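## Task

Place every battery into the bin labelled R, but not the AAA battery; everything else stays on the table. No item may stick out past a bin's rim, and both bins must end up resting flat on the table. Items that stay put only because the robot holds them don't count. Finish by opening the gripper and moving the arm away.

## Robot and tools

Robot: one six-joint arm with a two-finger parallel gripper. The only camera is cam_wrist (504x504), mounted on the hand. The arm's base may sit slightly tilted against the table, and random disturbances may now and then jerk a held part or nudge a loose object.

Frame: all poses use the scene frame. Its origin is on the table surface right under the arm's base; +z is up, +x points outward, +y is to the left when facing along +x. Positions are in metres; orientations are quaternions written w first (qw, qx, qy, qz). In the gripper's own axes the fingers point along +z and separate along y. The reported end_effector_position is the point between the closed finger pads, roughly 2 cm short of the fingertips; closing pushes the tips about 10 mm further along +z. The printed position grows less accurate at long reach.

A row is always 8 numbers in this order: x, y, z, qw, qx, qy, qz, opening. x, y, z and the quaternion are an absolute target pose in the scene frame, not an offset. opening runs from -1 (closed) to +1 (fully open, 0.084 m). There is only one arm, so each row covers just that arm. A call is refused, and nothing is sent, if the target lies more than 0.6 m from the last reported position along any gripper axis. Each control step the controller clips the commanded pose to within 70 mm and 16 degrees of the measured pose, favouring position over orientation; to hold an orientation, repeat the quaternion in every row.

execute_actions takes "actions", a list with zero or one item, and optional "pictures" (boolean). An empty list just reports state with images. An item {"rows": [...], "steps": n} runs up to 15 rows, one per step of 1/30 s (n from 10 to 15, default 15; the final row repeats if rows run out). An item with only {"steps": n} (up to 300) is a pause whose count starts at the previous result. The result arrives 10 steps before the action ends; those remaining steps run afterwards. A far target may need several calls: read the reported pose and command the remainder.

move takes "target" (one 8-number row, absolute pose plus opening) and optional "speed" in m/s (0.002 to 0.5, default 0.25; turning capped at double that in rad/s). It drives a straight path lasting 0.5 to 10 s; anything longer stops short. The opening is applied at the start. It does not avoid obstacles, can overshoot speed near full stretch, and contact is harder when faster or aimed deeper past the contact point. Its result adds a "move:" line: done (settled near target), or off_target, moving, held, fault, plus limits (paced = pose clipped; held = some steps blocked, after which the arm may lurch fast) and the remaining distance.

wait takes "seconds" (0 to 10) and sends nothing new; the arm keeps heading to its last clipped pose only. zoom_image takes "camera" ("cam_wrist") and "region" [x0, y0, x1, y1] in image pixels from the top-left, at most 504 by 504. finished_scene takes "scene", the number of the current scene; it is final and returns whether the task succeeded, then the next task.

Result lines: the state line gives end_effector_position, end_effector_quat_wxyz and velocities. grip_measured is the actual finger opening on the command scale; to keep holding, command an opening well under it (lower = tighter, about 24 N per pad max; a fast close can squeeze harder). "pose unreachable" and HELD mark steps the clearance check altered or blocked (a mount under the base counts as arm). "Hand target" shows where the controller is now driving. Joint torques are noisy, offset readings. MOTOR HOT appears from 65 °C; at 80 °C an OVER-TEMPERATURE FAULT brakes the arm until it cools, so don't hold loads for long. Camera calibration gives K, distortion and T_world_to_cam (world to camera, metres) for projecting image points.

Joint limits (rad): waist ±6.283, shoulder ±2.304, elbow -4.224 to 0.061, forearm roll ±6.283, wrist pitch ±2.164, wrist roll ±6.283. Load limits (N m): waist 52.8, shoulder 52.8, elbow 44, forearm roll 23.7, wrist pitch 16.7, wrist roll 16.7; a held object's weight adds. Hitting one causes a TORQUE FAULT: the arm backs off, pauses 10 s and drops the rest of the call.

Avoid: knocking or placing anything off the table (fails the task), dropping or letting parts slip, slamming or pushing hard, tipping bins, leaving items overhanging a rim. Move gently, release items inside the bin, then open and lift clear before finishing. Smooth, quick, low-effort motion is preferred.

Each tool is called after ">>>" as a command line: name --argument value for each argument, lists and objects as JSON in quotes; but a table of rows of numbers goes row by row, as --pt "numbers of a row", without its own name.

## Session

>>> execute_actions --actions '[]'

Scene clock: 0.00 s of 4800.00 s.
end_effector_position=(+0.3388, +0.2255, +0.3703) grip_measured=+1.00 end_effector_quat_wxyz=(-0.015, +0.984, -0.173, -0.028) end_effector_velocity=(+0.000, -0.000, -0.000) end_effector_angular_velocity=(-0.001, +0.001, +0.000)
Joint positions: [ 0.432 -0.093 -0.876  0.086 -0.862  0.834  0.084]
Joint velocities: [-0.001 -0.001  0.    -0.     0.    -0.001  0.   ]
Joint torques (N m, as the arm reports them, + toward a larger angle): no reading
Motor temperatures (°C, as the motors report them): [26 22 26 27 29 29]
Hand target: +0.339, +0.225, +0.370; -0.015, +0.984, -0.173, -0.028

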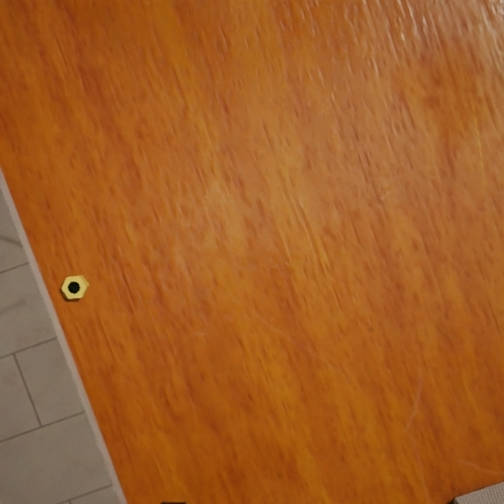

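>>> move --target '[0.33, 0.0, 0.5, 0, 1, 0, 0, 1]' --speed 0.25

Scene clock: 1.83 s of 4800.00 s.
end_effector_position=(+0.3293, +0.0007, +0.4995) grip_measured=+1.00 end_effector_quat_wxyz=(-0.000, +1.000, +0.000, +0.000) end_effector_velocity=(+0.001, -0.002, +0.001) end_effector_angular_velocity=(+0.001, -0.001, +0.000)
Joint positions: [-0.065  0.217 -0.897 -0.022 -1.165  0.056  0.084]
Joint velocities: [-0.005 -0.001 -0.003  0.001 -0.001 -0.006 -0.   ]
Joint torques (N m, as the arm reports them, + toward a larger angle): [ -4.39   8.32 -14.89   0.18  -0.01  -0.3 ]
Motor temperatures (°C, as the motors report them): [26 22 26 27 29 29]
Hand target: +0.329, +0.001, +0.500; -0.000, +1.000, +0.000, +0.000
Off the commanded pose: 0.001 m, 0 deg.
Kept back: nothing.
move: done
camera_calibration (this result's frames):
cam_wrist: T_world_to_cam=[[-0.00374445, -0.99998, 0.00502066, 0.0331825], [-0.999967, 0.00378062, 0.00721412, 0.388782], [-0.00723296, -0.00499348, -0.999961, 0.630584], [0, 0, 0, 1]] pos_world=[0.393455, 0.0348608, 0.627588]

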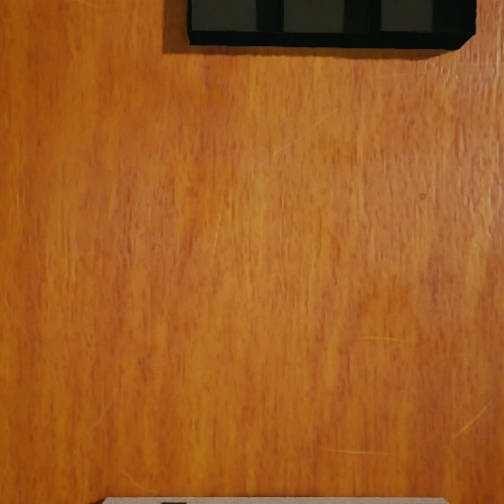

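>>> move --target '[0.4, 0.0, 0.5, 0, 0.966, 0, 0.259, 1]' --speed 0.25

Scene clock: 3.67 s of 4800.00 s.
end_effector_position=(+0.4000, -0.0002, +0.4999) grip_measured=+1.00 end_effector_quat_wxyz=(+0.000, +0.966, -0.000, +0.259) end_effector_velocity=(+0.001, -0.000, +0.000) end_effector_angular_velocity=(-0.001, -0.009, +0.000)
Joint positions: [-0.062  0.354 -0.728 -0.075 -0.611  0.094  0.084]
Joint velocities: [ 0.     0.002  0.004 -0.003  0.01   0.002 -0.   ]
Joint torques (N m, as the arm reports them, + toward a larger angle): [ -4.07   4.21 -15.67   0.07   0.84  -0.34]
Motor temperatures (°C, as the motors report them): [26 22 26 27 29 29]
Hand target: +0.400, -0.000, +0.500; +0.000, +0.966, -0.000, +0.259
Off the commanded pose: 0.000 m, 0 deg.
Kept back: nothing.
move: done
camera_calibration (this result's frames):
cam_wrist: T_world_to_cam=[[-0.00601365, -0.999978, 0.00269669, 0.0345488], [-0.86982, 0.00390045, -0.493354, 0.657635], [0.493333, -0.0053125, -0.869824, 0.366198], [0, 0, 0, 1]] pos_world=[0.391574, 0.0339284, 0.642882]

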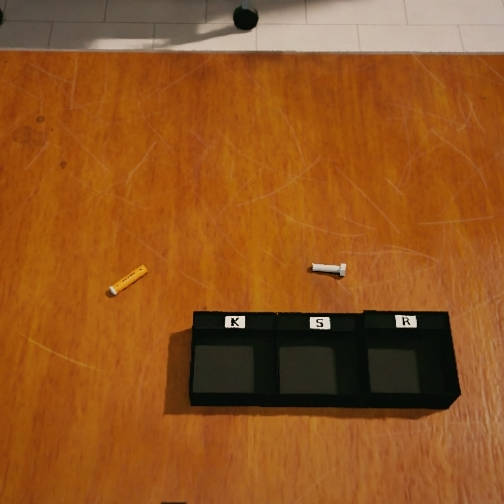

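>>> zoom_image --camera "cam_wrist" --region '[80, 230, 180, 330]'

>>> move --target '[0.3, -0.25, 0.5, 0, 0.892, -0.37, 0.259, 1]' --speed 0.25

Region (80, 230, 180, 330) of cam_wrist's 504x504 image, scaled by 5.040, with more detail than that image has.

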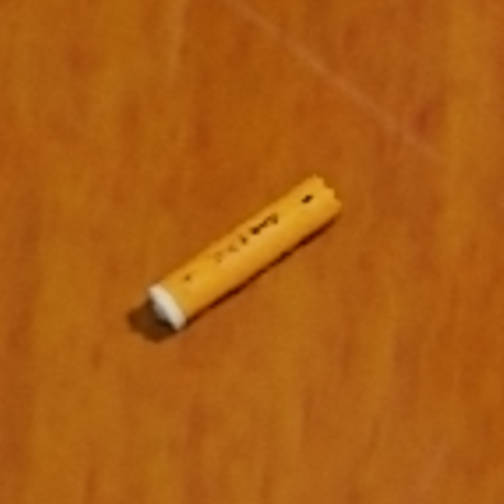

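Scene clock: 6.03 s of 4800.00 s.
end_effector_position=(+0.2998, -0.2488, +0.5000) grip_measured=+1.00 end_effector_quat_wxyz=(-0.000, +0.892, -0.370, +0.259) end_effector_velocity=(-0.001, -0.002, -0.001) end_effector_angular_velocity=(+0.002, +0.001, -0.004)
Joint positions: [-0.814  0.424 -0.701  0.18  -0.656 -0.045  0.084]
Joint velocities: [-0.007 -0.003 -0.001  0.003 -0.001 -0.005 -0.   ]
Joint torques (N m, as the arm reports them, + toward a larger angle): [ -4.18   3.5  -15.56   0.21   0.74  -0.29]
Motor temperatures (°C, as the motors report them): [26 22 26 27 29 29]
Hand target: +0.300, -0.249, +0.500; -0.000, +0.892, -0.370, +0.259
Off the commanded pose: 0.001 m, 0 deg.
Kept back: nothing.
move: done
camera_calibration (this result's frames):
cam_wrist: T_world_to_cam=[[-0.66433, -0.723111, -0.189145, 0.147532], [-0.592967, 0.663939, -0.455605, 0.633874], [0.455034, -0.190516, -0.869855, 0.379818], [0, 0, 0, 1]] pos_world=[0.301046, -0.24181, 0.647088]

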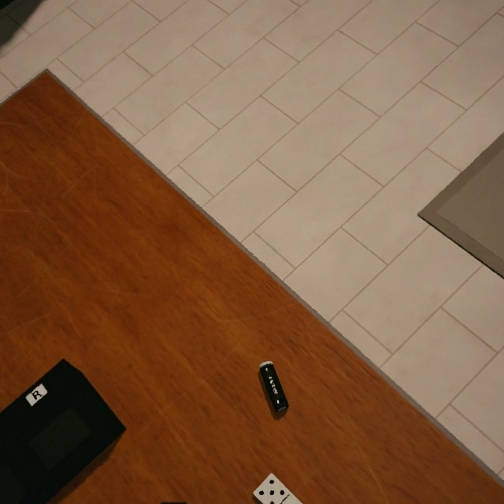

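>>> move --target '[0.3, -0.27, 0.48, 0, 1, 0, 0, 1]' --speed 0.25

Scene clock: 8.70 s of 4800.00 s.
end_effector_position=(+0.2998, -0.2699, +0.4804) grip_measured=+1.00 end_effector_quat_wxyz=(-0.000, +1.000, -0.000, +0.000) end_effector_velocity=(-0.000, -0.000, -0.000) end_effector_angular_velocity=(+0.000, +0.007, +0.009)
Joint positions: [-0.762  0.067 -1.003 -0.054 -1.096 -0.625  0.084]
Joint velocities: [ 0.001 -0.003 -0.002 -0.004 -0.004 -0.006 -0.   ]
Joint torques (N m, as the arm reports them, + toward a larger angle): [ -3.91  16.29 -14.71   0.3   -0.05  -0.26]
Motor temperatures (°C, as the motors report them): [26 22 26 27 29 29]
Hand target: +0.300, -0.270, +0.480; -0.000, +1.000, -0.000, -0.000
Off the commanded pose: 0.000 m, 0 deg.
Kept back: nothing.
move: done
camera_calibration (this result's frames):
cam_wrist: T_world_to_cam=[[-0.0048176, -0.999976, 0.00504519, -0.237167], [-0.999967, 0.00485059, 0.00654766, 0.361079], [-0.00657198, -0.00501347, -0.999966, 0.609736], [0, 0, 0, 1]] pos_world=[0.363931, -0.235856, 0.608547]

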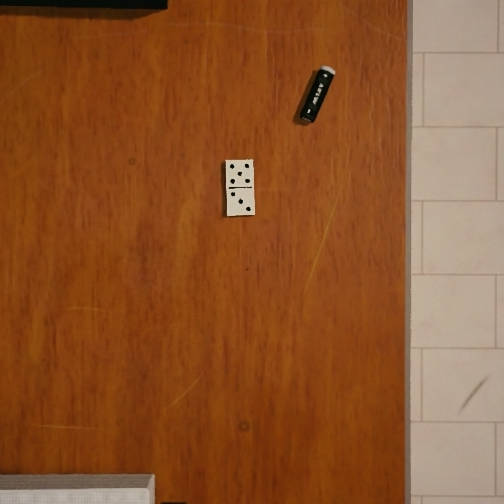

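>>> zoom_image --camera "cam_wrist" --region '[270, 50, 370, 150]'

>>> move --target '[0.05, -0.3, 0.48, 0, 1, 0, 0, 1]' --speed 0.25

Region (270, 50, 370, 150) of cam_wrist's 504x504 image, scaled by 5.040, with more detail than that image has.

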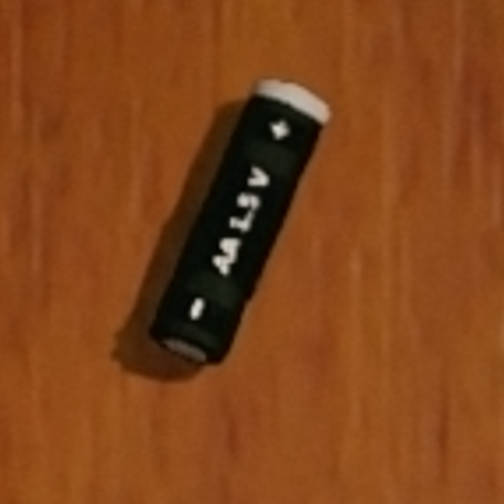

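Scene clock: 10.50 s of 4800.00 s.
end_effector_position=(+0.0508, -0.2991, +0.4797) grip_measured=+1.00 end_effector_quat_wxyz=(+0.000, +1.000, +0.000, +0.000) end_effector_velocity=(-0.002, -0.000, +0.000) end_effector_angular_velocity=(-0.000, -0.000, -0.000)
Joint positions: [-1.39   0.409 -0.759 -0.059 -1.16  -1.256  0.084]
Joint velocities: [-0.007  0.001  0.     0.    -0.    -0.007  0.   ]
Joint torques (N m, as the arm reports them, + toward a larger angle): [ -3.82   3.46 -14.98   0.26  -0.03  -0.17]
Motor temperatures (°C, as the motors report them): [26 22 26 27 29 29]
Hand target: +0.051, -0.299, +0.480; +0.000, +1.000, +0.000, +0.000
Off the commanded pose: 0.001 m, 0 deg.
Kept back: nothing.
move: done
camera_calibration (this result's frames):
cam_wrist: T_world_to_cam=[[-0.00362651, -0.999979, 0.0054128, -0.267752], [-0.999969, 0.00366437, 0.00700176, 0.111628], [-0.00702145, -0.00538724, -0.999961, 0.607128], [0, 0, 0, 1]] pos_world=[0.114916, -0.264885, 0.607772]

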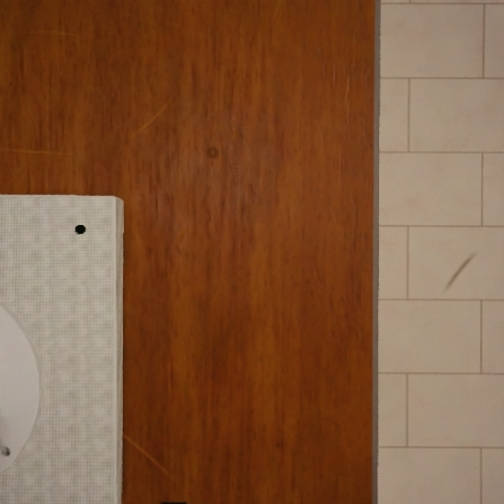

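>>> move --target '[-0.05, -0.3, 0.48, 0, 0.966, 0, -0.259, 1]' --speed 0.25

Scene clock: 12.40 s of 4800.00 s.
end_effector_position=(-0.0499, -0.2997, +0.4800) grip_measured=+1.00 end_effector_quat_wxyz=(-0.000, +0.966, -0.000, -0.259) end_effector_velocity=(-0.002, -0.000, -0.000) end_effector_angular_velocity=(+0.002, +0.009, +0.002)
Joint positions: [-1.329  0.376 -0.706 -0.56  -1.324 -1.003  0.084]
Joint velocities: [-0.    -0.001  0.003 -0.008 -0.002  0.001 -0.   ]
Joint torques (N m, as the arm reports them, + toward a larger angle): [ -3.8    4.47 -14.62   0.04  -0.51  -0.37]
Motor temperatures (°C, as the motors report them): [26 22 26 27 29 29]
Hand target: -0.050, -0.300, +0.480; -0.000, +0.966, -0.000, -0.259
Off the commanded pose: 0.000 m, 0 deg.
Kept back: nothing.
move: done
camera_calibration (this result's frames):
cam_wrist: T_world_to_cam=[[-0.00121536, -0.999979, 0.00632273, -0.269061], [-0.862599, 0.00424694, 0.505871, -0.221521], [-0.505887, -0.00483916, -0.862586, 0.516054], [0, 0, 0, 1]] pos_world=[0.0696541, -0.265618, 0.558903]

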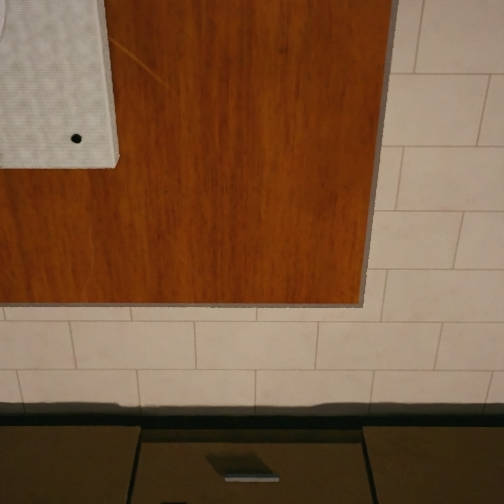

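>>> move --target '[0.503, -0.3, 0.16, 0, 0.979, -0.203, 0, 1]' --speed 0.3

action 0: the call puts the target (arm/x, arm/y, arm/z) 0.639 m from end_effector_position in the last result along the gripper's own x axis as it stood there; a target may be at most 0.6 m away along each of those axes, so nothing of the call was run and nothing moved. Command a nearer target, and go on from there in a later call.

>>> move --target '[0.47, -0.3, 0.2, 0, 0.979, -0.203, 0, 1]' --speed 0.3

Scene clock: 15.73 s of 4800.00 s.
end_effector_position=(+0.4694, -0.3019, +0.2012) grip_measured=+1.00 end_effector_quat_wxyz=(+0.000, +0.979, -0.203, -0.000) end_effector_velocity=(+0.001, +0.000, -0.002) end_effector_angular_velocity=(+0.000, +0.001, -0.001)
Joint positions: [-0.65  -0.611 -1.147 -0.085 -0.569 -0.058  0.084]
Joint velocities: [ 0.002 -0.005 -0.003 -0.     0.001  0.003  0.   ]
Joint torques (N m, as the arm reports them, + toward a larger angle): [ -2.88  39.52 -12.56  -0.27  -0.06  -0.32]
Motor temperatures (°C, as the motors report them): [26 22 26 27 29 29]
Hand target: +0.470, -0.302, +0.201; +0.000, +0.979, -0.203, -0.000
Off the commanded pose: 0.002 m, 0 deg.
Kept back: nothing.
move: done
camera_calibration (this result's frames):
cam_wrist: T_world_to_cam=[[-0.401148, -0.915997, 0.00543164, -0.0556353], [-0.915969, 0.40118, 0.00746648, 0.612689], [-0.00901834, -0.00198005, -0.999957, 0.333528], [0, 0, 0, 1]] pos_world=[0.541894, -0.2961, 0.329242]

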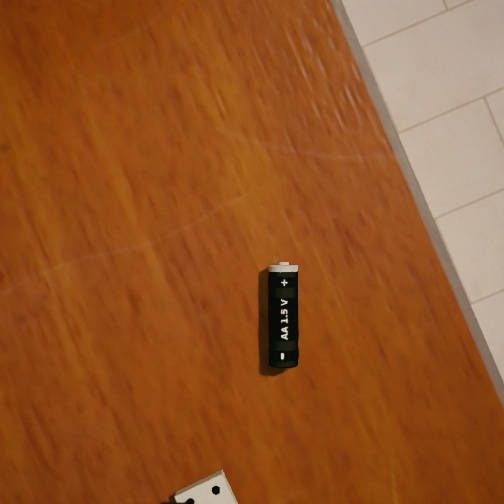

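>>> move --target '[0.504, -0.2985, 0.05, 0, 0.979, -0.203, 0, -0.1]' --speed 0.2

>>> move --target '[0.504, -0.2985, 0.024, 0, 0.979, -0.203, 0, -0.1]' --speed 0.03

Scene clock: 17.53 s of 4800.00 s.
end_effector_position=(+0.5043, -0.2989, +0.0506) grip_measured=-0.11 end_effector_quat_wxyz=(+0.000, +0.979, -0.203, +0.000) end_effector_velocity=(-0.001, +0.000, -0.002) end_effector_angular_velocity=(+0.001, +0.002, -0.001)
Joint positions: [-0.627 -0.934 -1.265 -0.126 -0.365  0.011  0.039]
Joint velocities: [-0.001 -0.005 -0.002  0.     0.     0.001 -0.   ]
Joint torques (N m, as the arm reports them, + toward a larger angle): [ -2.63  46.51 -10.74   0.    -0.04  -0.32]
Motor temperatures (°C, as the motors report them): [26 22 26 27 29 29]
Hand target: +0.504, -0.299, +0.050; +0.000, +0.979, -0.203, -0.000
Off the commanded pose: 0.001 m, 0 deg.
Kept back: nothing.
move: done
camera_calibration (this result's frames):
cam_wrist: T_world_to_cam=[[-0.401288, -0.915936, 0.00534654, -0.0379043], [-0.915914, 0.401318, 0.00679295, 0.644579], [-0.00836757, -0.00217104, -0.999963, 0.182907], [0, 0, 0, 1]] pos_world=[0.576699, -0.293002, 0.178724]

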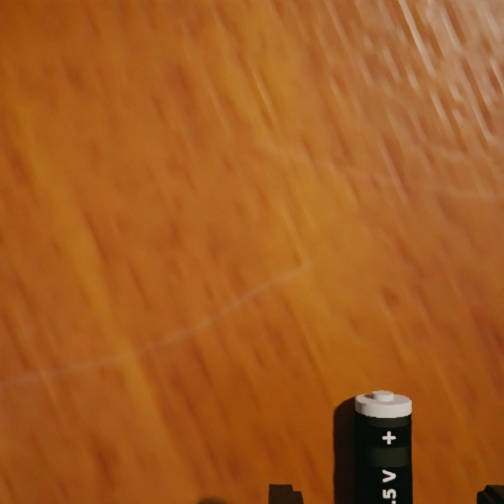

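Scene clock: 18.70 s of 4800.00 s.
end_effector_position=(+0.5041, -0.2986, +0.0242) grip_measured=-0.11 end_effector_quat_wxyz=(+0.000, +0.979, -0.203, +0.000) end_effector_velocity=(-0.000, +0.001, -0.002) end_effector_angular_velocity=(+0.001, +0.001, +0.003)
Joint positions: [-0.629 -0.986 -1.282 -0.138 -0.33   0.023  0.039]
Joint velocities: [ 0.    -0.004 -0.001 -0.001  0.002 -0.002 -0.   ]
Joint torques (N m, as the arm reports them, + toward a larger angle): [ -2.46  46.81 -10.44  -0.33   0.03  -0.31]
Motor temperatures (°C, as the motors report them): [26 22 26 27 29 29]
Hand target: +0.504, -0.299, +0.024; +0.000, +0.979, -0.203, -0.000
Off the commanded pose: 0.000 m, 0 deg.
Kept back: nothing.
move: done
camera_calibration (this result's frames):
cam_wrist: T_world_to_cam=[[-0.401184, -0.915983, 0.00518667, -0.0376281], [-0.915957, 0.401213, 0.00709748, 0.644438], [-0.00858213, -0.00190338, -0.999961, 0.156677], [0, 0, 0, 1]] pos_world=[0.576527, -0.292725, 0.152293]

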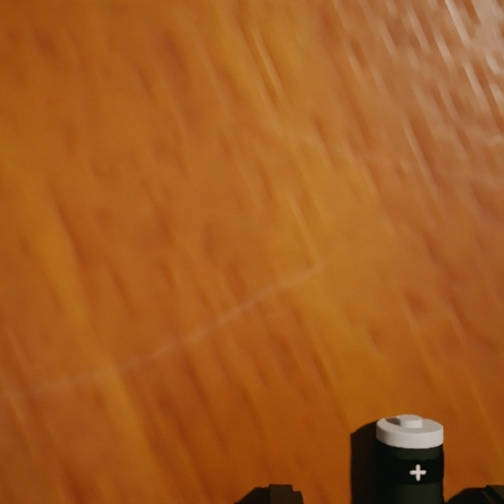

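>>> move --target '[0.5024, -0.3022, 0.023, 0, 0.979, -0.203, 0, -0.1]' --speed 0.03

>>> execute_actions --actions '[{"rows": [[0.5024,-0.3022,0.023,0,0.979,-0.203,0,-0.2],[0.5024,-0.3022,0.023,0,0.979,-0.203,0,-0.3],[0.5024,-0.3022,0.023,0,0.979,-0.203,0,-0.4],[0.5024,-0.3022,0.023,0,0.979,-0.203,0,-0.5],[0.5024,-0.3022,0.023,0,0.979,-0.203,0,-0.55],[0.5024,-0.3022,0.023,0,0.979,-0.203,0,-0.6],[0.5024,-0.3022,0.023,0,0.979,-0.203,0,-0.65],[0.5024,-0.3022,0.023,0,0.979,-0.203,0,-0.7],[0.5024,-0.3022,0.023,0,0.979,-0.203,0,-0.75],[0.5024,-0.3022,0.023,0,0.979,-0.203,0,-0.8],[0.5024,-0.3022,0.023,0,0.979,-0.203,0,-0.85],[0.5024,-0.3022,0.023,0,0.979,-0.203,0,-0.9]], "steps": 15}]'

>>> wait --seconds 0.3

Scene clock: 20.27 s of 4800.00 s.
end_effector_position=(+0.5024, -0.3021, +0.0230) grip_measured=-0.11 end_effector_quat_wxyz=(+0.000, +0.979, -0.203, +0.000) end_effector_velocity=(-0.000, -0.001, +0.000) end_effector_angular_velocity=(-0.001, -0.001, +0.001)
Joint positions: [-0.636 -0.989 -1.284 -0.139 -0.33   0.017  0.039]
Joint velocities: [-0.001  0.001 -0.    -0.001  0.    -0.001 -0.   ]
Joint torques (N m, as the arm reports them, + toward a larger angle): [ -1.96  47.32 -10.47  -0.47  -0.01  -0.34]
Motor temperatures (°C, as the motors report them): [26 22 26 27 29 29]
Hand target: +0.502, -0.302, +0.023; +0.000, +0.979, -0.203, +0.000
Off the commanded pose: 0.000 m, 0 deg.
Kept back: nothing.
move: done
camera_calibration (this result's frames):
cam_wrist: T_world_to_cam=[[-0.401168, -0.91599, 0.00515639, -0.041581], [-0.915964, 0.401197, 0.00721495, 0.644357], [-0.00867755, -0.00182866, -0.999961, 0.155546], [0, 0, 0, 1]] pos_world=[0.574876, -0.296317, 0.151105]

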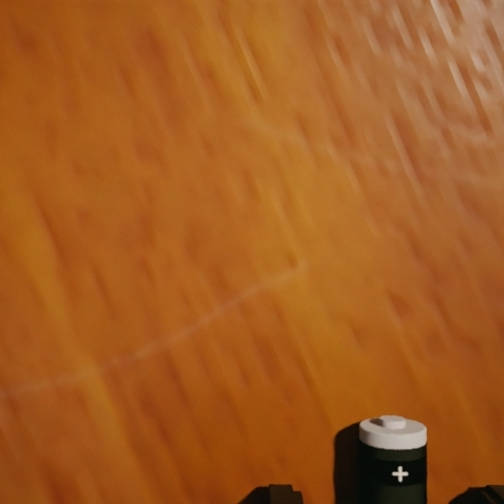

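Scene clock: 20.43 s of 4800.00 s.
end_effector_position=(+0.5024, -0.3022, +0.0230) grip_measured=-0.54 end_effector_quat_wxyz=(+0.000, +0.979, -0.203, +0.000) end_effector_velocity=(+0.000, +0.000, -0.001) end_effector_angular_velocity=(+0.001, +0.001, +0.000)
Joint positions: [-0.636 -0.989 -1.284 -0.139 -0.33   0.017  0.021]
Joint velocities: [ 0.    -0.002 -0.001  0.    -0.    -0.    -0.078]
Joint torques (N m, as the arm reports them, + toward a larger angle): [ -2.75  46.66 -10.51  -0.08  -0.03  -0.35]
Motor temperatures (°C, as the motors report them): [26 22 26 27 29 29]
Steps of this call (steps 1 to 5: the first 5 steps of this action). Readings (end_effector_position):
1: (+0.5024, -0.3022, +0.0230)
2: (+0.5024, -0.3022, +0.0230)
4: (+0.5024, -0.3022, +0.0230)
5: the state above

Scene clock: 21.07 s of 4800.00 s.
end_effector_position=(+0.5024, -0.3022, +0.0230) grip_measured=-0.69 end_effector_quat_wxyz=(+0.000, +0.979, -0.203, +0.000) end_effector_velocity=(-0.000, -0.000, +0.000) end_effector_angular_velocity=(-0.000, -0.000, -0.003)
Joint positions: [-0.636 -0.989 -1.284 -0.139 -0.33   0.017  0.014]
Joint velocities: [-0.     0.001  0.001 -0.     0.     0.003  0.   ]
Joint torques (N m, as the arm reports them, + toward a larger angle): [ -2.91  46.75 -10.26  -0.22  -0.03  -0.31]
Motor temperatures (°C, as the motors report them): [26 22 26 27 29 29]
Hand target: +0.502, -0.302, +0.023; -0.000, +0.979, -0.203, -0.000
Off the commanded pose: 0.000 m, 0 deg.
Kept back: nothing.
Steps of this call (steps 1 to 10: the last 10 steps of your previous action; steps 11 to 19: nothing new was sent). Readings (end_effector_position):
1: (+0.5024, -0.3022, +0.0230)
2: (+0.5024, -0.3022, +0.0230)
4: (+0.5024, -0.3022, +0.0230)
8: (+0.5024, -0.3022, +0.0230)
19: the state above
camera_calibration (this result's frames):
cam_wrist: T_world_to_cam=[[-0.401168, -0.91599, 0.00515238, -0.0416457], [-0.915963, 0.401197, 0.00719726, 0.644375], [-0.00865973, -0.00183208, -0.999961, 0.155529], [0, 0, 0, 1]] pos_world=[0.574864, -0.296384, 0.1511]

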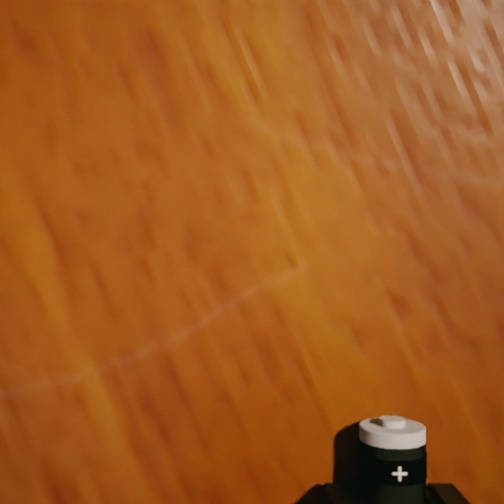

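>>> move --target '[0.5024, -0.3022, 0.12, 0, 0.979, -0.203, 0, -0.9]' --speed 0.15

>>> move --target '[0.57, -0.13, 0.25, 0, 1, 0, 0, -0.9]' --speed 0.2

Scene clock: 22.77 s of 4800.00 s.
end_effector_position=(+0.5021, -0.3020, +0.1195) grip_measured=-0.69 end_effector_quat_wxyz=(-0.000, +0.979, -0.203, -0.000) end_effector_velocity=(+0.001, -0.001, +0.003) end_effector_angular_velocity=(-0.001, -0.003, -0.001)
Joint positions: [-0.629 -0.805 -1.238 -0.099 -0.468 -0.019  0.014]
Joint velocities: [-0.     0.005 -0.     0.001 -0.002 -0.     0.   ]
Joint torques (N m, as the arm reports them, + toward a larger angle): [ -2.22  43.49 -11.64  -0.19   0.02  -0.33]
Motor temperatures (°C, as the motors report them): [26 22 26 27 29 29]
Hand target: +0.502, -0.302, +0.120; -0.000, +0.979, -0.203, +0.000
Off the commanded pose: 0.001 m, 0 deg.
Kept back: nothing.
move: done
camera_calibration (this result's frames):
cam_wrist: T_world_to_cam=[[-0.401106, -0.916018, 0.00499576, -0.0421072], [-0.915987, 0.401135, 0.00765615, 0.643299], [-0.00901714, -0.00150512, -0.999958, 0.252298], [0, 0, 0, 1]] pos_world=[0.574639, -0.296241, 0.247572]

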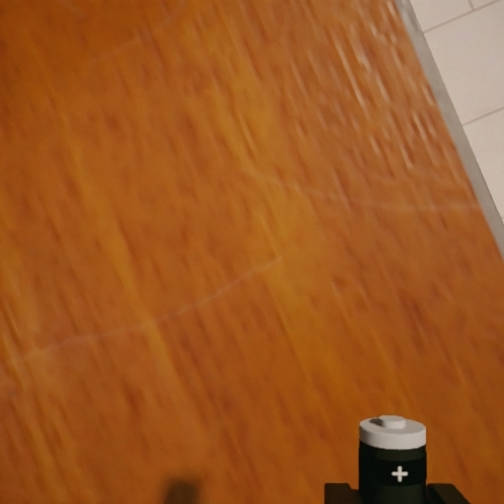

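Scene clock: 24.37 s of 4800.00 s.
end_effector_position=(+0.5700, -0.1306, +0.2496) grip_measured=-0.69 end_effector_quat_wxyz=(-0.000, +1.000, -0.000, -0.000) end_effector_velocity=(+0.002, +0.002, +0.002) end_effector_angular_velocity=(+0.000, -0.003, +0.003)
Joint positions: [-0.312 -0.621 -1.272 -0.05  -0.696 -0.16   0.014]
Joint velocities: [ 0.004  0.002 -0.003  0.001 -0.003  0.    -0.   ]
Joint torques (N m, as the arm reports them, + toward a larger angle): [ -2.76  40.2  -13.86   0.02  -0.05  -0.3 ]
Motor temperatures (°C, as the motors report them): [26 22 26 27 29 29]
Hand target: +0.570, -0.130, +0.250; -0.000, +1.000, +0.000, -0.000
Off the commanded pose: 0.001 m, 0 deg.
Kept back: nothing.
move: done
camera_calibration (this result's frames):
cam_wrist: T_world_to_cam=[[-0.00436876, -0.999978, 0.00494054, -0.0955773], [-0.999961, 0.00440621, 0.0075952, 0.631802], [-0.0076168, -0.00490717, -0.999959, 0.382029], [0, 0, 0, 1]] pos_world=[0.63427, -0.0964844, 0.377687]

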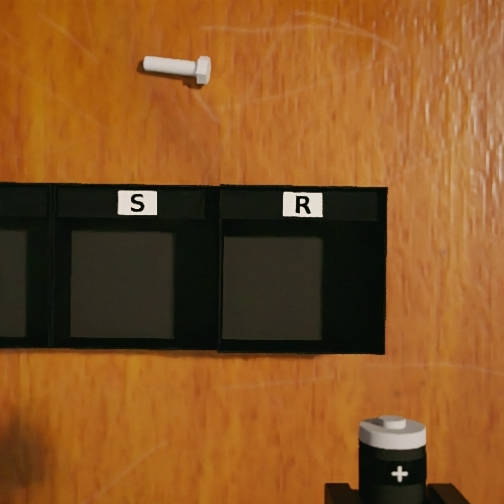

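>>> zoom_image --camera "cam_wrist" --region '[200, 170, 400, 370]'

Region (200, 170, 400, 370) of cam_wrist's 504x504 image, scaled by 2.520, with more detail than that image has.

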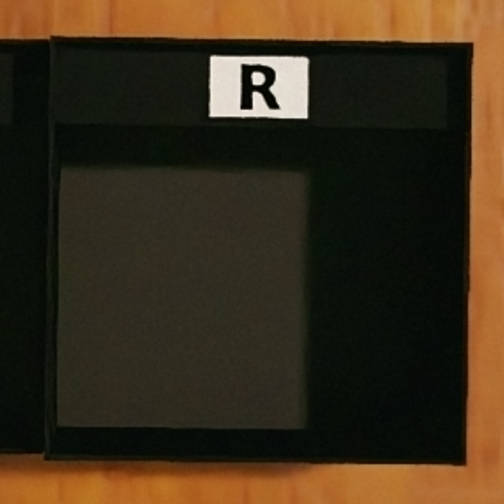

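>>> move --target '[0.613, -0.134, 0.09, 0, 1, 0, 0, -0.9]' --speed 0.2

Scene clock: 27.17 s of 4800.00 s.
end_effector_position=(+0.6133, -0.1342, +0.0906) grip_measured=-0.69 end_effector_quat_wxyz=(+0.000, +1.000, -0.000, +0.000) end_effector_velocity=(-0.000, +0.001, -0.003) end_effector_angular_velocity=(-0.000, +0.002, +0.002)
Joint positions: [-0.312 -0.955 -1.41  -0.068 -0.5   -0.14   0.014]
Joint velocities: [ 0.001 -0.005 -0.002 -0.001  0.001 -0.     0.   ]
Joint torques (N m, as the arm reports them, + toward a larger angle): [ -2.72  48.78 -12.25  -0.22  -0.05  -0.29]
Motor temperatures (°C, as the motors report them): [26 22 26 27 29 29]
Hand target: +0.613, -0.134, +0.090; +0.000, +1.000, -0.000, -0.000
Off the commanded pose: 0.001 m, 0 deg.
Kept back: nothing.
move: done
camera_calibration (this result's frames):
cam_wrist: T_world_to_cam=[[-0.00399072, -0.999978, 0.00536795, -0.0985132], [-0.999969, 0.00402718, 0.00679841, 0.676349], [-0.00681987, -0.00534065, -0.999962, 0.222828], [0, 0, 0, 1]] pos_world=[0.677454, -0.100045, 0.21875]

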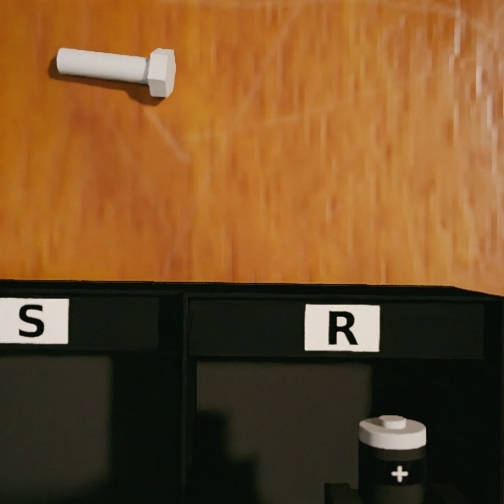

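>>> move --target '[0.613, -0.134, 0.029, 0, 1, 0, 0, -0.9]' --speed 0.05

Scene clock: 30.47 s of 4800.00 s.
end_effector_position=(+0.6135, -0.1341, +0.0299) grip_measured=-0.69 end_effector_quat_wxyz=(+0.000, +1.000, -0.000, +0.000) end_effector_velocity=(+0.001, -0.000, -0.001) end_effector_angular_velocity=(-0.000, -0.001, +0.001)
Joint positions: [-0.315 -1.066 -1.443 -0.08  -0.422 -0.13   0.014]
Joint velocities: [ 0.    -0.003 -0.003 -0.001  0.001 -0.     0.   ]
Joint torques (N m, as the arm reports them, + toward a larger angle): [ -3.14  42.96 -10.09  -0.4    0.59  -0.25]
Motor temperatures (°C, as the motors report them): [26 22 26 27 29 29]
Hand target: +0.613, -0.134, +0.029; +0.000, +1.000, -0.000, -0.000
Off the commanded pose: 0.001 m, 0 deg.
Kept back: nothing.
move: done
camera_calibration (this result's frames):
cam_wrist: T_world_to_cam=[[-0.00389306, -0.999978, 0.00537909, -0.0981552], [-0.99997, 0.00392875, 0.00664038, 0.676922], [-0.00666137, -0.00535308, -0.999963, 0.162019], [0, 0, 0, 1]] pos_world=[0.677599, -0.0999452, 0.158046]

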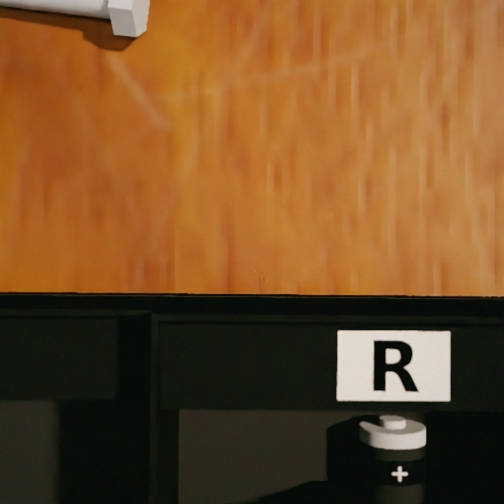

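Touching the floor (torque dropped). Release and back off.

>>> move --target '[0.613, -0.134, 0.032, 0, 1, 0, 0, -0.4]' --speed 0.02

>>> move --target '[0.613, -0.134, 0.11, 0, 1, 0, 0, -0.4]' --speed 0.12

>>> move --target '[0.53, -0.03, 0.36, 0, 1, 0, 0, 0.5]' --speed 0.25

Scene clock: 31.57 s of 4800.00 s.
end_effector_position=(+0.6129, -0.1340, +0.0319) grip_measured=-0.42 end_effector_quat_wxyz=(-0.000, +1.000, +0.000, -0.000) end_effector_velocity=(+0.000, +0.000, +0.000) end_effector_angular_velocity=(+0.000, -0.001, +0.000)
Joint positions: [-0.315 -1.061 -1.44  -0.079 -0.424 -0.13   0.026]
Joint velocities: [ 0.    -0.    -0.001  0.    -0.    -0.    -0.   ]
Joint torques (N m, as the arm reports them, + toward a larger angle): [ -2.68  49.89 -11.47  -0.05   0.02  -0.33]
Motor temperatures (°C, as the motors report them): [26 22 26 27 29 29]
Hand target: +0.613, -0.134, +0.032; -0.000, +1.000, +0.000, +0.000
Off the commanded pose: 0.000 m, 0 deg.
Kept back: nothing.
move: done
camera_calibration (this result's frames):
cam_wrist: T_world_to_cam=[[-0.00388098, -0.999979, 0.00511406, -0.098024], [-0.999965, 0.00391877, 0.00740079, 0.676292], [-0.00742068, -0.00508516, -0.99996, 0.164461], [0, 0, 0, 1]] pos_world=[0.677109, -0.0998359, 0.15995]

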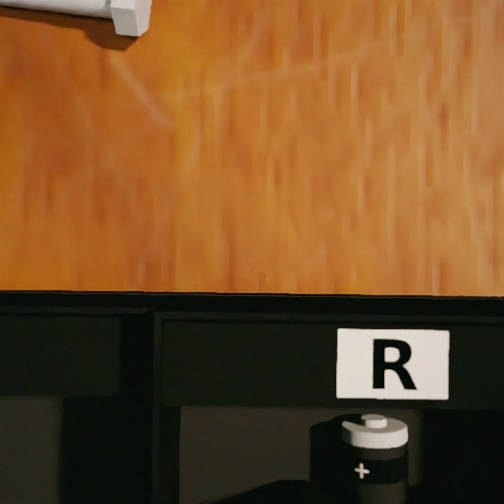

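Scene clock: 32.60 s of 4800.00 s.
end_effector_position=(+0.6127, -0.1339, +0.1095) grip_measured=-0.42 end_effector_quat_wxyz=(-0.000, +1.000, +0.000, -0.000) end_effector_velocity=(+0.001, -0.000, +0.002) end_effector_angular_velocity=(+0.000, -0.001, -0.002)
Joint positions: [-0.311 -0.922 -1.402 -0.065 -0.526 -0.143  0.026]
Joint velocities: [ 0.     0.003 -0.001  0.001 -0.003  0.001  0.   ]
Joint torques (N m, as the arm reports them, + toward a larger angle): [ -3.02  47.83 -12.57  -0.15   0.01  -0.33]
Motor temperatures (°C, as the motors report them): [26 22 26 27 29 29]
Hand target: +0.613, -0.134, +0.110; -0.000, +1.000, +0.000, +0.000
Off the commanded pose: 0.001 m, 0 deg.
Kept back: nothing.
move: done
camera_calibration (this result's frames):
cam_wrist: T_world_to_cam=[[-0.00382916, -0.99998, 0.00499203, -0.0983907], [-0.999963, 0.00386731, 0.00765479, 0.675482], [-0.00767395, -0.00496254, -0.999958, 0.242244], [0, 0, 0, 1]] pos_world=[0.67694, -0.0997989, 0.237555]

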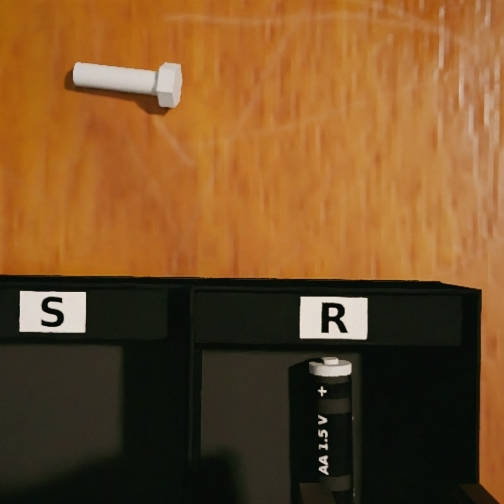

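Scene clock: 34.27 s of 4800.00 s.
end_effector_position=(+0.5299, -0.0300, +0.3592) grip_measured=+0.49 end_effector_quat_wxyz=(-0.000, +1.000, +0.000, -0.000) end_effector_velocity=(-0.000, +0.001, +0.003) end_effector_angular_velocity=(-0.000, -0.002, +0.001)
Joint positions: [-0.142 -0.382 -1.195 -0.032 -0.864 -0.009  0.065]
Joint velocities: [ 0.002  0.004 -0.001 -0.    -0.003  0.002  0.   ]
Joint torques (N m, as the arm reports them, + toward a larger angle): [ -3.31  32.7  -14.35  -0.02  -0.01  -0.38]
Motor temperatures (°C, as the motors report them): [26 22 26 27 29 29]
Hand target: +0.530, -0.030, +0.360; -0.000, +1.000, +0.000, -0.000
Off the commanded pose: 0.001 m, 0 deg.
Kept back: nothing.
move: done
camera_calibration (this result's frames):
cam_wrist: T_world_to_cam=[[-0.00380276, -0.999981, 0.0049342, 0.00402954], [-0.999962, 0.00384109, 0.00778145, 0.59028], [-0.00780026, -0.00490442, -0.999958, 0.491857], [0, 0, 0, 1]] pos_world=[0.59411, 0.00417442, 0.487223]

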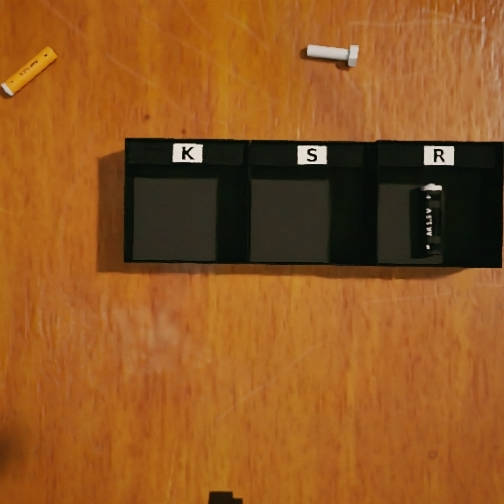

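>>> zoom_image --camera "cam_wrist" --region '[0, 30, 80, 110]'

>>> move --target '[0.47, 0.2, 0.45, 0, 0.985, 0, 0.174, 1]' --speed 0.25

Region (0, 30, 80, 110) of cam_wrist's 504x504 image, scaled by 6.300, with more detail than that image has.

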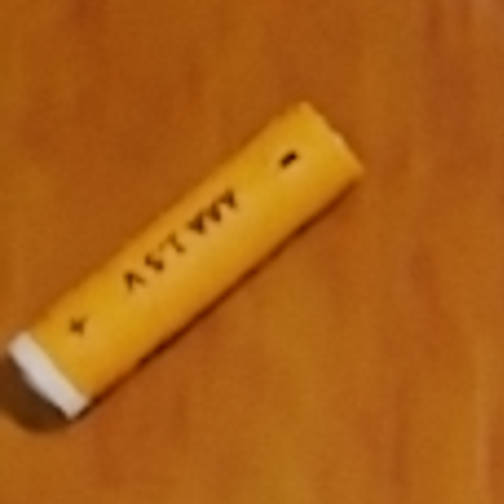

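Scene clock: 36.30 s of 4800.00 s.
end_effector_position=(+0.4707, +0.1993, +0.4496) grip_measured=+1.00 end_effector_quat_wxyz=(+0.000, +0.985, -0.000, +0.174) end_effector_velocity=(-0.000, +0.002, +0.002) end_effector_angular_velocity=(-0.002, -0.006, +0.000)
Joint positions: [ 0.361 -0.098 -1.033 -0.244 -0.691  0.638  0.084]
Joint velocities: [ 0.007  0.001 -0.002 -0.009 -0.     0.012  0.   ]
Joint torques (N m, as the arm reports them, + toward a larger angle): [ -3.8   21.65 -15.15  -0.32   0.47  -0.13]
Motor temperatures (°C, as the motors report them): [26 22 26 27 29 29]
Hand target: +0.471, +0.200, +0.450; +0.000, +0.985, +0.000, +0.174
Off the commanded pose: 0.001 m, 0 deg.
Kept back: nothing.
move: done
camera_calibration (this result's frames):
cam_wrist: T_world_to_cam=[[-0.0056939, -0.999977, 0.00359093, 0.23407], [-0.942192, 0.00416171, -0.335048, 0.656355], [0.335025, -0.00529108, -0.942194, 0.395665], [0, 0, 0, 1]] pos_world=[0.487187, 0.233426, 0.591863]

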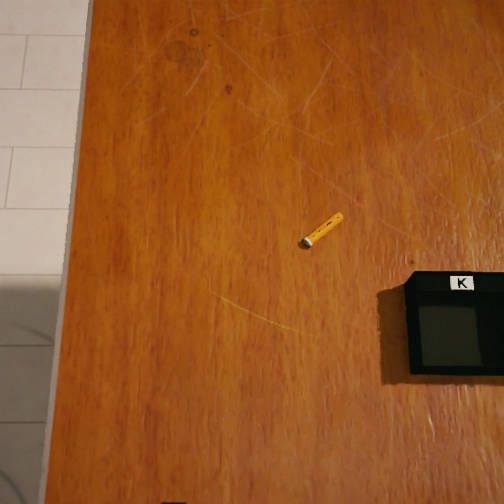

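>>> move --target '[0.08, 0.27, 0.48, 0, 1, 0, 0, 1]' --speed 0.3

Scene clock: 38.43 s of 4800.00 s.
end_effector_position=(+0.0809, +0.2705, +0.4796) grip_measured=+1.00 end_effector_quat_wxyz=(+0.000, +1.000, +0.000, -0.000) end_effector_velocity=(-0.003, +0.001, +0.001) end_effector_angular_velocity=(+0.001, +0.001, +0.001)
Joint positions: [ 1.078  0.368 -0.754  0.041 -1.162  1.172  0.084]
Joint velocities: [ 0.007  0.002 -0.001  0.001 -0.001  0.006  0.   ]
Joint torques (N m, as the arm reports them, + toward a larger angle): [ -4.42   2.98 -14.72   0.13  -0.03  -0.35]
Motor temperatures (°C, as the motors report them): [26 22 26 27 29 29]
Hand target: +0.081, +0.271, +0.480; +0.000, +1.000, +0.000, -0.000
Off the commanded pose: 0.001 m, 0 deg.
Kept back: nothing.
move: done
camera_calibration (this result's frames):
cam_wrist: T_world_to_cam=[[-0.00379804, -0.999978, 0.00539774, 0.301955], [-0.999965, 0.00383839, 0.00748518, 0.139369], [-0.00750574, -0.00536912, -0.999957, 0.61032], [0, 0, 0, 1]] pos_world=[0.145092, 0.30469, 0.607621]

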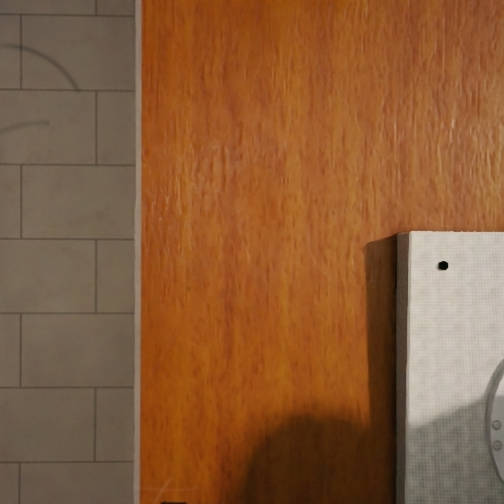

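>>> move --target '[-0.05, 0.25, 0.48, 0.1, 0.96, 0, -0.259, 1]' --speed 0.25

Scene clock: 40.30 s of 4800.00 s.
end_effector_position=(-0.0498, +0.2504, +0.4802) grip_measured=+1.00 end_effector_quat_wxyz=(+0.100, +0.961, +0.000, -0.259) end_effector_velocity=(-0.002, -0.000, -0.000) end_effector_angular_velocity=(-0.004, +0.007, -0.002)
Joint positions: [ 1.138  0.292 -0.725  0.464 -1.456  1.092  0.084]
Joint velocities: [ 0.001 -0.     0.003  0.006 -0.002  0.001 -0.   ]
Joint torques (N m, as the arm reports them, + toward a larger angle): [ -3.78   5.4  -14.69   0.17  -0.75  -0.39]
Motor temperatures (°C, as the motors report them): [26 22 26 27 29 29]
Hand target: -0.050, +0.250, +0.480; +0.100, +0.961, +0.000, -0.259
Off the commanded pose: 0.000 m, 0 deg.
Kept back: nothing.
move: done
camera_calibration (this result's frames):
cam_wrist: T_world_to_cam=[[0.0510325, -0.978871, 0.198008, 0.186265], [-0.862559, 0.0567316, 0.502766, -0.235473], [-0.503377, -0.196451, -0.841439, 0.556895], [0, 0, 0, 1]] pos_world=[0.0677129, 0.30509, 0.550099]

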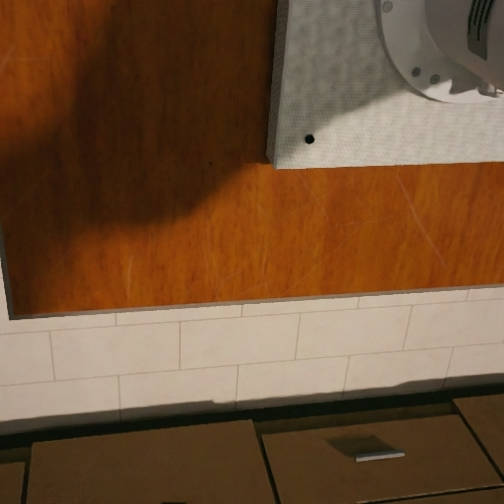

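>>> move --target '[0.48, 0.0, 0.33, 0.087, 0.985, 0, 0.15, 1]' --speed 0.3

Scene clock: 43.17 s of 4800.00 s.
end_effector_position=(+0.4787, -0.0005, +0.3304) grip_measured=+1.00 end_effector_quat_wxyz=(+0.087, +0.985, -0.000, +0.150) end_effector_velocity=(+0.001, -0.001, -0.001) end_effector_angular_velocity=(+0.000, -0.000, -0.002)
Joint positions: [ 0.011 -0.146 -0.801 -0.507 -0.476  0.547  0.084]
Joint velocities: [-0.002 -0.004 -0.001 -0.002  0.003  0.003  0.   ]
Joint torques (N m, as the arm reports them, + toward a larger angle): [ -3.4   22.47 -13.9   -0.12   0.18  -0.31]
Motor temperatures (°C, as the motors report them): [26 22 26 27 29 29]
Hand target: +0.479, -0.001, +0.330; +0.087, +0.985, -0.000, +0.150
Off the commanded pose: 0.001 m, 0 deg.
Kept back: nothing.
move: done
camera_calibration (this result's frames):
cam_wrist: T_world_to_cam=[[-0.0319505, -0.984018, 0.175179, -0.00935939], [-0.956815, -0.0205547, -0.289971, 0.616926], [0.288937, -0.176879, -0.940866, 0.301172], [0, 0, 0, 1]] pos_world=[0.502965, 0.0567418, 0.463893]

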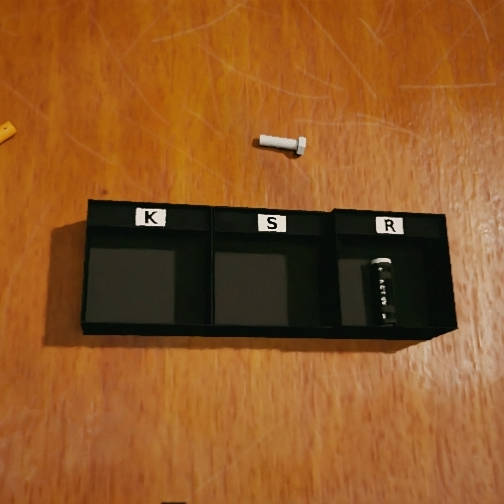

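>>> zoom_image --camera "cam_wrist" --region '[70, 190, 470, 350]'

Region (70, 190, 470, 350) of cam_wrist's 504x504 image, scaled by 1.260, with more detail than that image has; it fills the top 202 rows of this view, and the rest is white.

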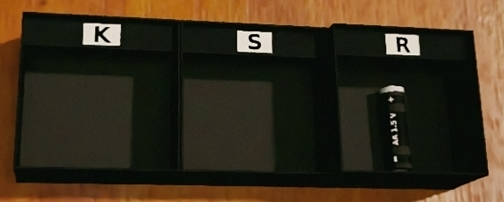

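>>> finished_scene --scene 1

The scene is finished: the task was done.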